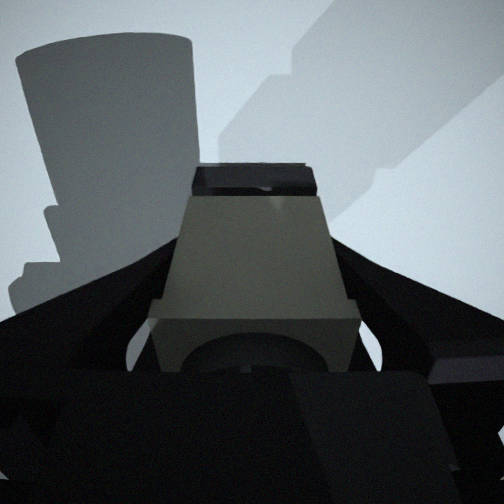

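execute_actions([
  {"arm2":{"joints":{"joint2_rad":2.39}}},
], cameras=[])

execute_actions([
  {"arm2":{"joints":{"gripper_m":0.093}}},
], cameras=[])

execute_actions([
  {"arm2":{"joints":{"joint2_rad":1.5,"joint3_rad":1.2,"joint4_rad":-1.27}}},
], cameras=[])

execute_actions([
  {"arm2":{"joints":{"joint1_rad":0.3}},"arm1":{"joints":{"joint1_rad":-2.015,"joint2_rad":1.9,"joint3_rad":1.5,"joint4_rad":-1.18,"joint6_rad":-0.73}}},
], cameras=["arm1_cam_wrist"])

Scene clock: 391.60 s.
Motor temperatures (°C, as the motors report them): arm1=[24 26 27 22 24 22] | arm2=[22 26 32 24 21 23] | arm3=[25 25 28 22 23 22] | arm4=[21 26 29 21 24 24]
arm1.joint_positions: joint1_rad=-1.206 joint2_rad=+1.497 joint3_rad=+1.206 joint4_rad=-1.258 joint5_rad=+0.000 joint6_rad=-0.005 gripper_m=+0.093
arm1.joint_status: not commanded
arm1.hand: x=+0.7675 y=-1.1892 z=+1.0336 quat_wxyz=(+0.001, -0.999, +0.030, +0.012) (m; scene frame)
arm2.joint_positions: joint1_rad=-0.841 joint2_rad=+2.399 joint3_rad=+1.894 joint4_rad=-1.106 joint5_rad=+0.001 joint6_rad=+0.004 gripper_m=+0.045
arm2.joint_status: all done
arm2.hand: x=+0.8467 y=-0.8048 z=+0.8121 quat_wxyz=(+0.021, -0.075, -0.997, -0.001) (m; scene frame)
arm3.joint_positions: joint1_rad=-0.499 joint2_rad=+1.295 joint3_rad=+1.007 joint4_rad=-1.187 joint5_rad=+0.001 joint6_rad=+0.006 gripper_m=+0.093
arm3.joint_status: not commanded
arm3.hand: x=+0.1281 y=+0.5217 z=+1.0663 quat_wxyz=(-0.055, +0.018, -0.998, -0.005) (m; scene frame)
arm4.joint_positions: joint1_rad=+0.004 joint2_rad=+1.497 joint3_rad=+1.201 joint4_rad=-1.261 joint5_rad=+0.001 joint6_rad=+0.010 gripper_m=+0.093
arm4.joint_status: not commanded
arm4.hand: x=-0.8225 y=+1.7070 z=+1.0348 quat_wxyz=(-0.008, +0.360, -0.933, -0.008) (m; scene frame)
pictures: none
No camera images: the call's "cameras" was empty. Leave "cameras" out to get every camera's image.

Scene clock: 392.30 s.
Motor temperatures (°C, as the motors report them): arm1=[24 26 27 22 24 22] | arm2=[22 26 32 24 21 23] | arm3=[25 25 28 22 23 22] | arm4=[21 26 29 21 24 24]
arm1.joint_positions: joint1_rad=-1.206 joint2_rad=+1.497 joint3_rad=+1.206 joint4_rad=-1.258 joint5_rad=+0.000 joint6_rad=-0.005 gripper_m=+0.093
arm1.joint_status: not commanded
arm1.hand: x=+0.7675 y=-1.1892 z=+1.0336 quat_wxyz=(+0.001, -0.999, +0.030, +0.012) (m; scene frame)
arm2.joint_positions: joint1_rad=-0.841 joint2_rad=+2.399 joint3_rad=+1.894 joint4_rad=-1.106 joint5_rad=+0.001 joint6_rad=+0.004 gripper_m=+0.093
arm2.joint_status: all done
arm2.hand: x=+0.8467 y=-0.8048 z=+0.8121 quat_wxyz=(+0.021, -0.075, -0.997, -0.001) (m; scene frame)
arm3.joint_positions: joint1_rad=-0.499 joint2_rad=+1.295 joint3_rad=+1.007 joint4_rad=-1.187 joint5_rad=+0.001 joint6_rad=+0.006 gripper_m=+0.093
arm3.joint_status: not commanded
arm3.hand: x=+0.1281 y=+0.5217 z=+1.0663 quat_wxyz=(-0.055, +0.018, -0.998, -0.005) (m; scene frame)
arm4.joint_positions: joint1_rad=+0.004 joint2_rad=+1.497 joint3_rad=+1.201 joint4_rad=-1.261 joint5_rad=+0.001 joint6_rad=+0.010 gripper_m=+0.093
arm4.joint_status: not commanded
arm4.hand: x=-0.8225 y=+1.7070 z=+1.0348 quat_wxyz=(-0.008, +0.360, -0.933, -0.008) (m; scene frame)
pictures: none
No camera images: the call's "cameras" was empty. Leave "cameras" out to get every camera's image.

Scene clock: 393.80 s.
Motor temperatures (°C, as the motors report them): arm1=[24 26 27 22 24 22] | arm2=[22 25 32 24 21 23] | arm3=[25 24 28 22 23 22] | arm4=[21 26 29 21 24 24]
arm1.joint_positions: joint1_rad=-1.206 joint2_rad=+1.497 joint3_rad=+1.206 joint4_rad=-1.258 joint5_rad=+0.000 joint6_rad=-0.005 gripper_m=+0.093
arm1.joint_status: not commanded
arm1.hand: x=+0.7675 y=-1.1892 z=+1.0336 quat_wxyz=(+0.001, -0.999, +0.030, +0.012) (m; scene frame)
arm2.joint_positions: joint1_rad=-0.841 joint2_rad=+1.492 joint3_rad=+1.211 joint4_rad=-1.257 joint5_rad=+0.001 joint6_rad=+0.004 gripper_m=+0.093
arm2.joint_status: all done
arm2.hand: x=+0.6132 y=-0.7707 z=+1.0680 quat_wxyz=(-0.016, -0.075, -0.997, +0.001) (m; scene frame)
arm3.joint_positions: joint1_rad=-0.499 joint2_rad=+1.295 joint3_rad=+1.007 joint4_rad=-1.187 joint5_rad=+0.001 joint6_rad=+0.006 gripper_m=+0.093
arm3.joint_status: not commanded
arm3.hand: x=+0.1281 y=+0.5217 z=+1.0663 quat_wxyz=(-0.055, +0.018, -0.998, -0.005) (m; scene frame)
arm4.joint_positions: joint1_rad=+0.004 joint2_rad=+1.497 joint3_rad=+1.201 joint4_rad=-1.261 joint5_rad=+0.001 joint6_rad=+0.010 gripper_m=+0.093
arm4.joint_status: not commanded
arm4.hand: x=-0.8225 y=+1.7070 z=+1.0348 quat_wxyz=(-0.008, +0.360, -0.933, -0.008) (m; scene frame)
pictures: none
No camera images: the call's "cameras" was empty. Leave "cameras" out to get every camera's image.

Scene clock: 395.50 s.
Motor temperatures (°C, as the motors report them): arm1=[24 26 27 22 24 22] | arm2=[22 25 32 24 21 23] | arm3=[25 24 28 22 23 22] | arm4=[21 26 29 21 24 24]
arm1.joint_positions: joint1_rad=-2.013 joint2_rad=+1.911 joint3_rad=+1.466 joint4_rad=-1.182 joint5_rad=+0.000 joint6_rad=-0.722 gripper_m=+0.093
arm1.joint_status: all done
arm1.hand: x=+0.8502 y=-0.8020 z=+0.9307 quat_wxyz=(-0.020, -0.997, +0.075, -0.019) (m; scene frame)
arm2.joint_positions: joint1_rad=+0.305 joint2_rad=+1.499 joint3_rad=+1.211 joint4_rad=-1.257 joint5_rad=+0.000 joint6_rad=+0.004 gripper_m=+0.093
arm2.joint_status: all done
arm2.hand: x=+0.4184 y=-0.3413 z=+1.0658 quat_wxyz=(-0.011, +0.478, -0.878, -0.007) (m; scene frame)
arm3.joint_positions: joint1_rad=-0.499 joint2_rad=+1.295 joint3_rad=+1.007 joint4_rad=-1.187 joint5_rad=+0.001 joint6_rad=+0.006 gripper_m=+0.093
arm3.joint_status: not commanded
arm3.hand: x=+0.1281 y=+0.5217 z=+1.0663 quat_wxyz=(-0.055, +0.018, -0.998, -0.005) (m; scene frame)
arm4.joint_positions: joint1_rad=+0.004 joint2_rad=+1.497 joint3_rad=+1.201 joint4_rad=-1.261 joint5_rad=+0.001 joint6_rad=+0.010 gripper_m=+0.093
arm4.joint_status: not commanded
arm4.hand: x=-0.8225 y=+1.7070 z=+1.0348 quat_wxyz=(-0.008, +0.360, -0.933, -0.008) (m; scene frame)
pictures: arm1_cam_wrist
camera_calibration (this result's frames):
arm1_cam_wrist: T_world_to_cam=[[0.142737, 0.98834, -0.0530015, 0.726079], [0.781976, -0.0797829, 0.618181, -1.30246], [0.606745, -0.129683, -0.784247, 0.235196], [0, 0, 0, 1]] pos_world=[0.772152, -0.791026, 1.02809]
Images, in order (width x height): arm1_cam_wrist 504x504.

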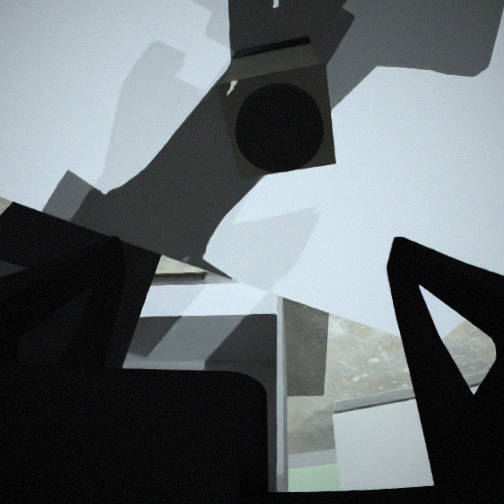

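execute_actions([
  {"arm1":{"joints":{"joint6_rad":-0.58,"joint1_rad":-2.0}}},
], cameras=[])

execute_actions([
  {"arm1":{"joints":{"joint2_rad":2.07,"joint3_rad":1.38,"joint4_rad":-0.85}}},
], cameras=["arm1_cam_wrist"])

Scene clock: 399.47 s.
Motor temperatures (°C, as the motors report them): arm1=[24 26 27 22 24 22] | arm2=[22 25 32 24 21 23] | arm3=[25 24 28 22 23 22] | arm4=[21 25 29 21 24 24]
arm1.joint_positions: joint1_rad=-2.006 joint2_rad=+1.911 joint3_rad=+1.466 joint4_rad=-1.182 joint5_rad=+0.000 joint6_rad=-0.588 gripper_m=+0.093
arm1.joint_status: all done
arm1.hand: x=+0.8472 y=-0.8045 z=+0.9307 quat_wxyz=(-0.019, -0.990, +0.138, -0.020) (m; scene frame)
arm2.joint_positions: joint1_rad=+0.305 joint2_rad=+1.499 joint3_rad=+1.211 joint4_rad=-1.257 joint5_rad=+0.000 joint6_rad=+0.004 gripper_m=+0.093
arm2.joint_status: not commanded
arm2.hand: x=+0.4184 y=-0.3413 z=+1.0658 quat_wxyz=(-0.011, +0.478, -0.878, -0.007) (m; scene frame)
arm3.joint_positions: joint1_rad=-0.499 joint2_rad=+1.295 joint3_rad=+1.007 joint4_rad=-1.187 joint5_rad=+0.001 joint6_rad=+0.006 gripper_m=+0.093
arm3.joint_status: not commanded
arm3.hand: x=+0.1281 y=+0.5217 z=+1.0663 quat_wxyz=(-0.055, +0.018, -0.998, -0.005) (m; scene frame)
arm4.joint_positions: joint1_rad=+0.004 joint2_rad=+1.497 joint3_rad=+1.201 joint4_rad=-1.261 joint5_rad=+0.001 joint6_rad=+0.010 gripper_m=+0.093
arm4.joint_status: not commanded
arm4.hand: x=-0.8225 y=+1.7070 z=+1.0348 quat_wxyz=(-0.008, +0.360, -0.933, -0.008) (m; scene frame)
pictures: none
No camera images: the call's "cameras" was empty. Leave "cameras" out to get every camera's image.

Scene clock: 400.67 s.
Motor temperatures (°C, as the motors report them): arm1=[24 26 27 22 24 22] | arm2=[22 25 32 24 21 23] | arm3=[25 24 28 22 23 22] | arm4=[21 25 29 21 24 24]
arm1.joint_positions: joint1_rad=-2.006 joint2_rad=+2.077 joint3_rad=+1.369 joint4_rad=-0.863 joint5_rad=+0.000 joint6_rad=-0.587 gripper_m=+0.093
arm1.joint_status: all done
arm1.hand: x=+0.8391 y=-0.7953 z=+0.8106 quat_wxyz=(+0.000, -0.990, +0.138, +0.001) (m; scene frame)
arm2.joint_positions: joint1_rad=+0.305 joint2_rad=+1.499 joint3_rad=+1.211 joint4_rad=-1.257 joint5_rad=+0.000 joint6_rad=+0.004 gripper_m=+0.093
arm2.joint_status: not commanded
arm2.hand: x=+0.4184 y=-0.3413 z=+1.0658 quat_wxyz=(-0.011, +0.478, -0.878, -0.007) (m; scene frame)
arm3.joint_positions: joint1_rad=-0.499 joint2_rad=+1.295 joint3_rad=+1.007 joint4_rad=-1.187 joint5_rad=+0.001 joint6_rad=+0.006 gripper_m=+0.093
arm3.joint_status: not commanded
arm3.hand: x=+0.1281 y=+0.5217 z=+1.0663 quat_wxyz=(-0.055, +0.018, -0.998, -0.005) (m; scene frame)
arm4.joint_positions: joint1_rad=+0.004 joint2_rad=+1.497 joint3_rad=+1.201 joint4_rad=-1.261 joint5_rad=+0.001 joint6_rad=+0.010 gripper_m=+0.093
arm4.joint_status: not commanded
arm4.hand: x=-0.8225 y=+1.7070 z=+1.0348 quat_wxyz=(-0.008, +0.360, -0.933, -0.008) (m; scene frame)
pictures: arm1_cam_wrist
camera_calibration (this result's frames):
arm1_cam_wrist: T_world_to_cam=[[0.266576, 0.963686, -0.0156793, 0.560919], [0.783828, -0.2073, 0.585355, -1.29533], [0.560848, -0.168331, -0.810626, 0.177767], [0, 0, 0, 1]] pos_world=[0.766092, -0.779149, 0.911127]
Images, in order (width x height): arm1_cam_wrist 504x504.

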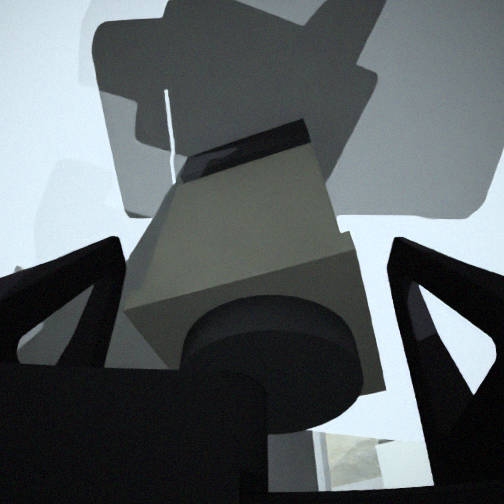

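execute_actions([
  {"arm1":{"joints":{"joint6_rad":-0.4}}},
], cameras=[])

execute_actions([
  {"arm1":{"joints":{"gripper_m":0}}},
], cameras=["arm1_cam_wrist"])

execute_actions([
  {"arm1":{"joints":{"joint2_rad":1.6,"joint3_rad":1.3,"joint4_rad":-1.27}}},
], cameras=[])

execute_actions([
  {"arm1":{"joints":{"joint1_rad":1.95,"joint6_rad":0}}},
], cameras=[])

execute_actions([
  {"arm1":{"joints":{"joint2_rad":1.95,"joint3_rad":1.48,"joint4_rad":-1.09}}},
], cameras=["arm1_cam_wrist","room_a"])

Scene clock: 412.90 s.
Motor temperatures (°C, as the motors report them): arm1=[24 27 27 22 24 22] | arm2=[22 25 31 24 21 23] | arm3=[25 24 28 22 23 22] | arm4=[21 25 29 21 24 24]
arm1.joint_positions: joint1_rad=-2.006 joint2_rad=+2.077 joint3_rad=+1.369 joint4_rad=-0.863 joint5_rad=+0.000 joint6_rad=-0.408 gripper_m=+0.093
arm1.joint_status: all done
arm1.hand: x=+0.8391 y=-0.7953 z=+0.8106 quat_wxyz=(+0.000, -0.974, +0.227, +0.001) (m; scene frame)
arm2.joint_positions: joint1_rad=+0.305 joint2_rad=+1.499 joint3_rad=+1.211 joint4_rad=-1.257 joint5_rad=+0.000 joint6_rad=+0.004 gripper_m=+0.093
arm2.joint_status: not commanded
arm2.hand: x=+0.4184 y=-0.3413 z=+1.0658 quat_wxyz=(-0.011, +0.478, -0.878, -0.007) (m; scene frame)
arm3.joint_positions: joint1_rad=-0.499 joint2_rad=+1.295 joint3_rad=+1.007 joint4_rad=-1.187 joint5_rad=+0.001 joint6_rad=+0.006 gripper_m=+0.093
arm3.joint_status: not commanded
arm3.hand: x=+0.1281 y=+0.5217 z=+1.0663 quat_wxyz=(-0.055, +0.018, -0.998, -0.005) (m; scene frame)
arm4.joint_positions: joint1_rad=+0.004 joint2_rad=+1.497 joint3_rad=+1.201 joint4_rad=-1.261 joint5_rad=+0.001 joint6_rad=+0.010 gripper_m=+0.093
arm4.joint_status: not commanded
arm4.hand: x=-0.8225 y=+1.7070 z=+1.0348 quat_wxyz=(-0.008, +0.360, -0.933, -0.008) (m; scene frame)
pictures: none
No camera images: the call's "cameras" was empty. Leave "cameras" out to get every camera's image.

Scene clock: 413.60 s.
Motor temperatures (°C, as the motors report them): arm1=[24 27 27 22 24 22] | arm2=[22 25 31 24 21 23] | arm3=[25 24 28 22 23 22] | arm4=[21 25 29 21 24 24]
arm1.joint_positions: joint1_rad=-2.005 joint2_rad=+2.077 joint3_rad=+1.369 joint4_rad=-0.861 joint5_rad=+0.000 joint6_rad=-0.406 gripper_m=+0.045
arm1.joint_status: gripper_m off_target (ended at +0.045, target +0.000)
arm1.hand: x=+0.8384 y=-0.7952 z=+0.8106 quat_wxyz=(+0.001, -0.974, +0.227, +0.002) (m; scene frame)
arm2.joint_positions: joint1_rad=+0.305 joint2_rad=+1.499 joint3_rad=+1.211 joint4_rad=-1.257 joint5_rad=+0.000 joint6_rad=+0.004 gripper_m=+0.093
arm2.joint_status: not commanded
arm2.hand: x=+0.4184 y=-0.3413 z=+1.0658 quat_wxyz=(-0.011, +0.478, -0.878, -0.007) (m; scene frame)
arm3.joint_positions: joint1_rad=-0.499 joint2_rad=+1.295 joint3_rad=+1.007 joint4_rad=-1.187 joint5_rad=+0.001 joint6_rad=+0.006 gripper_m=+0.093
arm3.joint_status: not commanded
arm3.hand: x=+0.1281 y=+0.5217 z=+1.0663 quat_wxyz=(-0.055, +0.018, -0.998, -0.005) (m; scene frame)
arm4.joint_positions: joint1_rad=+0.004 joint2_rad=+1.497 joint3_rad=+1.201 joint4_rad=-1.261 joint5_rad=+0.001 joint6_rad=+0.010 gripper_m=+0.093
arm4.joint_status: not commanded
arm4.hand: x=-0.8225 y=+1.7070 z=+1.0348 quat_wxyz=(-0.008, +0.360, -0.933, -0.008) (m; scene frame)
pictures: arm1_cam_wrist
camera_calibration (this result's frames):
arm1_cam_wrist: T_world_to_cam=[[0.435507, 0.900052, -0.0155023, 0.368637], [0.734879, -0.345534, 0.583574, -1.36218], [0.51989, -0.265543, -0.811912, 0.136278], [0, 0, 0, 1]] pos_world=[0.769643, -0.766284, 0.911292]
Images, in order (width x height): arm1_cam_wrist 504x504.

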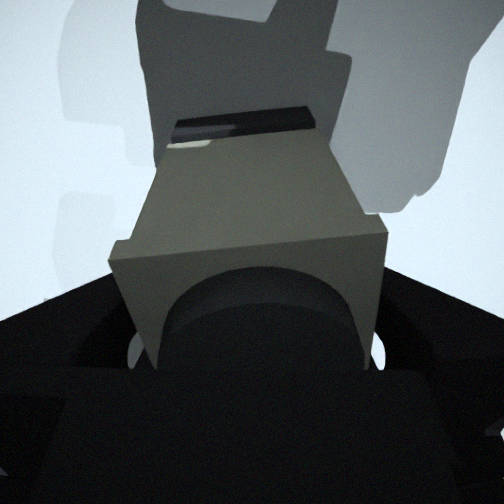

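Scene clock: 415.00 s.
Motor temperatures (°C, as the motors report them): arm1=[24 27 27 22 24 22] | arm2=[22 25 31 24 21 23] | arm3=[25 24 28 22 23 22] | arm4=[21 25 29 21 24 24]
arm1.joint_positions: joint1_rad=-2.005 joint2_rad=+1.600 joint3_rad=+1.286 joint4_rad=-1.258 joint5_rad=+0.000 joint6_rad=-0.406 gripper_m=+0.045
arm1.joint_status: all done
arm1.hand: x=+0.8986 y=-0.8652 z=+1.0188 quat_wxyz=(-0.001, -0.974, +0.227, +0.001) (m; scene frame)
arm2.joint_positions: joint1_rad=+0.305 joint2_rad=+1.499 joint3_rad=+1.211 joint4_rad=-1.257 joint5_rad=+0.000 joint6_rad=+0.004 gripper_m=+0.093
arm2.joint_status: not commanded
arm2.hand: x=+0.4184 y=-0.3413 z=+1.0658 quat_wxyz=(-0.011, +0.478, -0.878, -0.007) (m; scene frame)
arm3.joint_positions: joint1_rad=-0.499 joint2_rad=+1.295 joint3_rad=+1.007 joint4_rad=-1.187 joint5_rad=+0.001 joint6_rad=+0.006 gripper_m=+0.093
arm3.joint_status: not commanded
arm3.hand: x=+0.1281 y=+0.5217 z=+1.0663 quat_wxyz=(-0.055, +0.018, -0.998, -0.005) (m; scene frame)
arm4.joint_positions: joint1_rad=+0.004 joint2_rad=+1.497 joint3_rad=+1.201 joint4_rad=-1.261 joint5_rad=+0.001 joint6_rad=+0.010 gripper_m=+0.093
arm4.joint_status: not commanded
arm4.hand: x=-0.8225 y=+1.7070 z=+1.0348 quat_wxyz=(-0.008, +0.360, -0.933, -0.008) (m; scene frame)
pictures: none
No camera images: the call's "cameras" was empty. Leave "cameras" out to get every camera's image.

Scene clock: 418.13 s.
Motor temperatures (°C, as the motors report them): arm1=[24 27 27 22 24 22] | arm2=[22 25 31 24 21 23] | arm3=[25 24 28 22 23 22] | arm4=[21 25 29 21 24 24]
arm1.joint_positions: joint1_rad=+1.956 joint2_rad=+1.602 joint3_rad=+1.286 joint4_rad=-1.258 joint5_rad=+0.000 joint6_rad=-0.006 gripper_m=+0.045
arm1.joint_status: all done
arm1.hand: x=+1.6625 y=-1.2392 z=+1.0160 quat_wxyz=(+0.003, -0.019, -1.000, +0.000) (m; scene frame)
arm2.joint_positions: joint1_rad=+0.305 joint2_rad=+1.499 joint3_rad=+1.211 joint4_rad=-1.257 joint5_rad=+0.000 joint6_rad=+0.004 gripper_m=+0.093
arm2.joint_status: not commanded
arm2.hand: x=+0.4184 y=-0.3413 z=+1.0658 quat_wxyz=(-0.011, +0.478, -0.878, -0.007) (m; scene frame)
arm3.joint_positions: joint1_rad=-0.499 joint2_rad=+1.295 joint3_rad=+1.007 joint4_rad=-1.187 joint5_rad=+0.001 joint6_rad=+0.006 gripper_m=+0.093
arm3.joint_status: not commanded
arm3.hand: x=+0.1281 y=+0.5217 z=+1.0663 quat_wxyz=(-0.055, +0.018, -0.998, -0.005) (m; scene frame)
arm4.joint_positions: joint1_rad=+0.004 joint2_rad=+1.497 joint3_rad=+1.201 joint4_rad=-1.261 joint5_rad=+0.001 joint6_rad=+0.010 gripper_m=+0.093
arm4.joint_status: not commanded
arm4.hand: x=-0.8225 y=+1.7070 z=+1.0348 quat_wxyz=(-0.008, +0.360, -0.933, -0.008) (m; scene frame)
pictures: none
No camera images: the call's "cameras" was empty. Leave "cameras" out to get every camera's image.

Scene clock: 419.43 s.
Motor temperatures (°C, as the motors report them): arm1=[24 27 27 22 24 22] | arm2=[22 25 31 24 21 23] | arm3=[25 24 28 22 23 22] | arm4=[21 25 29 21 24 24]
arm1.joint_positions: joint1_rad=+1.956 joint2_rad=+1.967 joint3_rad=+1.451 joint4_rad=-1.097 joint5_rad=+0.000 joint6_rad=-0.006 gripper_m=+0.045
arm1.joint_status: all done
arm1.hand: x=+1.7509 y=-1.2431 z=+0.8928 quat_wxyz=(+0.023, -0.019, -1.000, -0.001) (m; scene frame)
arm2.joint_positions: joint1_rad=+0.305 joint2_rad=+1.499 joint3_rad=+1.211 joint4_rad=-1.257 joint5_rad=+0.000 joint6_rad=+0.004 gripper_m=+0.093
arm2.joint_status: not commanded
arm2.hand: x=+0.4184 y=-0.3413 z=+1.0658 quat_wxyz=(-0.011, +0.478, -0.878, -0.007) (m; scene frame)
arm3.joint_positions: joint1_rad=-0.499 joint2_rad=+1.295 joint3_rad=+1.007 joint4_rad=-1.187 joint5_rad=+0.001 joint6_rad=+0.006 gripper_m=+0.093
arm3.joint_status: not commanded
arm3.hand: x=+0.1281 y=+0.5217 z=+1.0663 quat_wxyz=(-0.055, +0.018, -0.998, -0.005) (m; scene frame)
arm4.joint_positions: joint1_rad=+0.004 joint2_rad=+1.497 joint3_rad=+1.201 joint4_rad=-1.261 joint5_rad=+0.001 joint6_rad=+0.010 gripper_m=+0.093
arm4.joint_status: not commanded
arm4.hand: x=-0.8225 y=+1.7070 z=+1.0348 quat_wxyz=(-0.008, +0.360, -0.933, -0.008) (m; scene frame)
pictures: arm1_cam_wrist, room_a
camera_calibration (this result's frames):
arm1_cam_wrist: T_world_to_cam=[[-0.0315801, -0.99936, -0.0167847, -1.1666], [-0.781908, 0.0142411, 0.623232, 0.832039], [-0.622594, 0.0328058, -0.781857, 1.95409], [0, 0, 0, 1]] pos_world=[1.83034, -1.24181, 0.989683]
Images, in order (width x height): arm1_cam_wrist 504x504, room_a 672x504.

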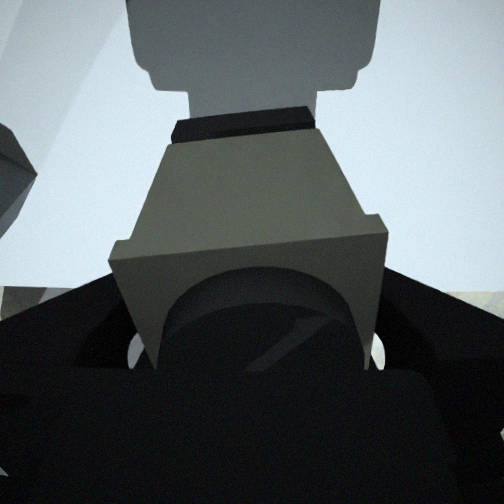

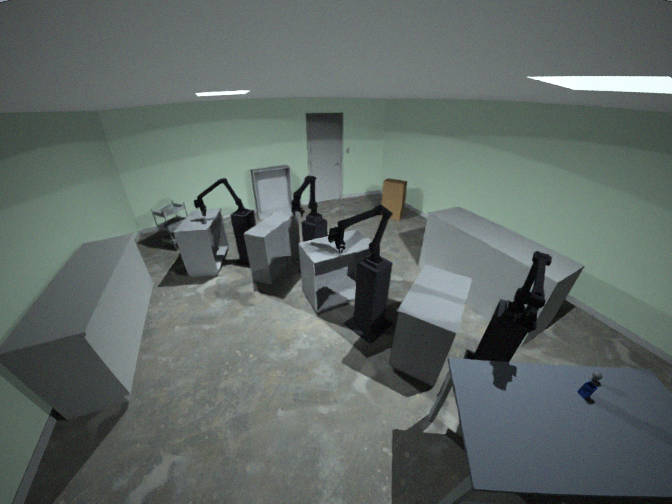

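execute_actions([
  {"arm1":{"joints":{"joint2_rad":2.08,"joint4_rad":-0.97}}},
], cameras=[])

execute_actions([
  {"arm1":{"joints":{"gripper_m":0.093}}},
], cameras=[])

execute_actions([
  {"arm1":{"joints":{"joint2_rad":1.4,"joint3_rad":1.3,"joint4_rad":-1.3}}},
], cameras=["arm1_cam_wrist","room_a","room_b"])

zoom_image(camera="room_a", region=[150, 170, 270, 260])

zoom_image(camera="room_a", region=[520, 340, 660, 440])

Scene clock: 424.57 s.
Motor temperatures (°C, as the motors report them): arm1=[24 27 28 22 24 22] | arm2=[22 25 31 24 21 23] | arm3=[25 24 28 22 23 22] | arm4=[21 25 29 21 24 24]
arm1.joint_positions: joint1_rad=+1.955 joint2_rad=+2.088 joint3_rad=+1.451 joint4_rad=-0.982 joint5_rad=+0.001 joint6_rad=-0.006 gripper_m=+0.045
arm1.joint_status: all done
arm1.hand: x=+1.7617 y=-1.2442 z=+0.8267 quat_wxyz=(+0.025, -0.020, -0.999, -0.001) (m; scene frame)
arm2.joint_positions: joint1_rad=+0.305 joint2_rad=+1.499 joint3_rad=+1.211 joint4_rad=-1.257 joint5_rad=+0.000 joint6_rad=+0.004 gripper_m=+0.093
arm2.joint_status: not commanded
arm2.hand: x=+0.4184 y=-0.3413 z=+1.0658 quat_wxyz=(-0.011, +0.478, -0.878, -0.007) (m; scene frame)
arm3.joint_positions: joint1_rad=-0.499 joint2_rad=+1.295 joint3_rad=+1.007 joint4_rad=-1.187 joint5_rad=+0.001 joint6_rad=+0.006 gripper_m=+0.093
arm3.joint_status: not commanded
arm3.hand: x=+0.1281 y=+0.5217 z=+1.0663 quat_wxyz=(-0.055, +0.018, -0.998, -0.005) (m; scene frame)
arm4.joint_positions: joint1_rad=+0.004 joint2_rad=+1.497 joint3_rad=+1.201 joint4_rad=-1.261 joint5_rad=+0.001 joint6_rad=+0.010 gripper_m=+0.093
arm4.joint_status: not commanded
arm4.hand: x=-0.8225 y=+1.7070 z=+1.0348 quat_wxyz=(-0.008, +0.360, -0.933, -0.008) (m; scene frame)
pictures: none
No camera images: the call's "cameras" was empty. Leave "cameras" out to get every camera's image.

Scene clock: 425.27 s.
Motor temperatures (°C, as the motors report them): arm1=[24 27 28 22 24 22] | arm2=[22 25 31 24 21 23] | arm3=[25 24 28 22 23 22] | arm4=[21 25 29 21 24 24]
arm1.joint_positions: joint1_rad=+1.955 joint2_rad=+2.088 joint3_rad=+1.451 joint4_rad=-0.982 joint5_rad=+0.001 joint6_rad=-0.006 gripper_m=+0.093
arm1.joint_status: all done
arm1.hand: x=+1.7617 y=-1.2442 z=+0.8267 quat_wxyz=(+0.025, -0.020, -0.999, -0.001) (m; scene frame)
arm2.joint_positions: joint1_rad=+0.305 joint2_rad=+1.499 joint3_rad=+1.211 joint4_rad=-1.257 joint5_rad=+0.000 joint6_rad=+0.004 gripper_m=+0.093
arm2.joint_status: not commanded
arm2.hand: x=+0.4184 y=-0.3413 z=+1.0658 quat_wxyz=(-0.011, +0.478, -0.878, -0.007) (m; scene frame)
arm3.joint_positions: joint1_rad=-0.499 joint2_rad=+1.295 joint3_rad=+1.007 joint4_rad=-1.187 joint5_rad=+0.001 joint6_rad=+0.006 gripper_m=+0.093
arm3.joint_status: not commanded
arm3.hand: x=+0.1281 y=+0.5217 z=+1.0663 quat_wxyz=(-0.055, +0.018, -0.998, -0.005) (m; scene frame)
arm4.joint_positions: joint1_rad=+0.004 joint2_rad=+1.497 joint3_rad=+1.201 joint4_rad=-1.261 joint5_rad=+0.001 joint6_rad=+0.010 gripper_m=+0.093
arm4.joint_status: not commanded
arm4.hand: x=-0.8225 y=+1.7070 z=+1.0348 quat_wxyz=(-0.008, +0.360, -0.933, -0.008) (m; scene frame)
pictures: none
No camera images: the call's "cameras" was empty. Leave "cameras" out to get every camera's image.

Scene clock: 426.77 s.
Motor temperatures (°C, as the motors report them): arm1=[24 27 28 22 24 22] | arm2=[22 25 31 24 21 23] | arm3=[25 24 28 22 23 22] | arm4=[21 25 29 21 24 24]
arm1.joint_positions: joint1_rad=+1.955 joint2_rad=+1.392 joint3_rad=+1.293 joint4_rad=-1.288 joint5_rad=+0.001 joint6_rad=-0.006 gripper_m=+0.093
arm1.joint_status: all done
arm1.hand: x=+1.6454 y=-1.2390 z=+1.1095 quat_wxyz=(-0.090, -0.020, -0.996, +0.002) (m; scene frame)
arm2.joint_positions: joint1_rad=+0.305 joint2_rad=+1.499 joint3_rad=+1.211 joint4_rad=-1.257 joint5_rad=+0.000 joint6_rad=+0.004 gripper_m=+0.093
arm2.joint_status: not commanded
arm2.hand: x=+0.4184 y=-0.3413 z=+1.0658 quat_wxyz=(-0.011, +0.478, -0.878, -0.007) (m; scene frame)
arm3.joint_positions: joint1_rad=-0.499 joint2_rad=+1.295 joint3_rad=+1.007 joint4_rad=-1.187 joint5_rad=+0.001 joint6_rad=+0.006 gripper_m=+0.093
arm3.joint_status: not commanded
arm3.hand: x=+0.1281 y=+0.5217 z=+1.0663 quat_wxyz=(-0.055, +0.018, -0.998, -0.005) (m; scene frame)
arm4.joint_positions: joint1_rad=+0.004 joint2_rad=+1.497 joint3_rad=+1.201 joint4_rad=-1.261 joint5_rad=+0.001 joint6_rad=+0.010 gripper_m=+0.093
arm4.joint_status: not commanded
arm4.hand: x=-0.8225 y=+1.7070 z=+1.0348 quat_wxyz=(-0.008, +0.360, -0.933, -0.008) (m; scene frame)
pictures: arm1_cam_wrist, room_a, room_b
camera_calibration (this result's frames):
arm1_cam_wrist: T_world_to_cam=[[-0.0295342, -0.999483, -0.0127388, -1.17017], [-0.901778, 0.0211451, 0.431681, 1.03275], [-0.431189, 0.0242369, -0.901936, 1.86538], [0, 0, 0, 1]] pos_world=[1.70108, -1.23661, 1.22173]
Images, in order (width x height): arm1_cam_wrist 504x504, room_a 672x504, room_b 672x504.

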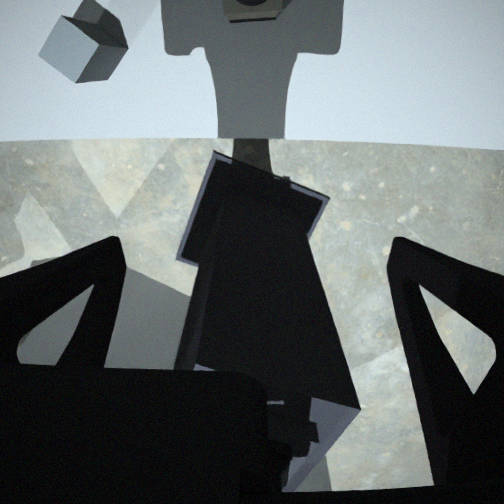

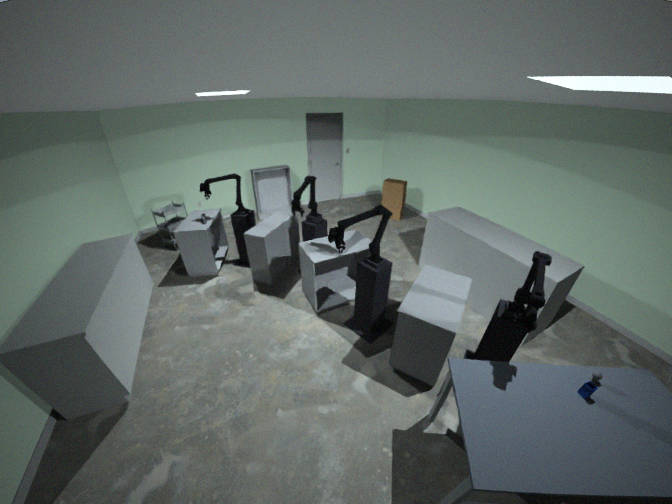

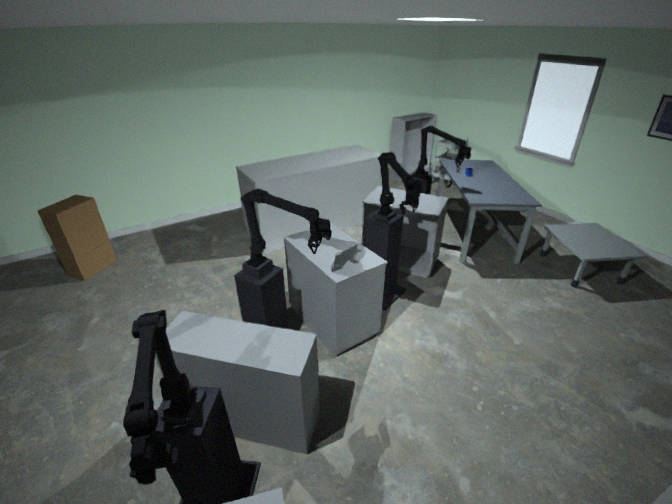

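Region (150, 170, 270, 260) of room_a's 672x504 image, scaled by 4.200, with more detail than that image has; it fills the top 378 rows of this view, and the rest is white.

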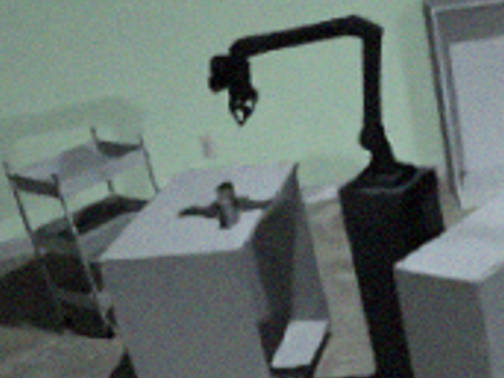

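Region (520, 340, 660, 440) of room_a's 672x504 image, scaled by 3.600, with more detail than that image has; it fills the top 360 rows of this view, and the rest is white.

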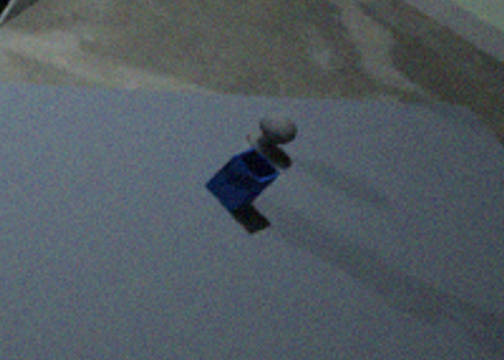

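Looks good.

finished_scene(scene=1)

The scene is finished: the task was done.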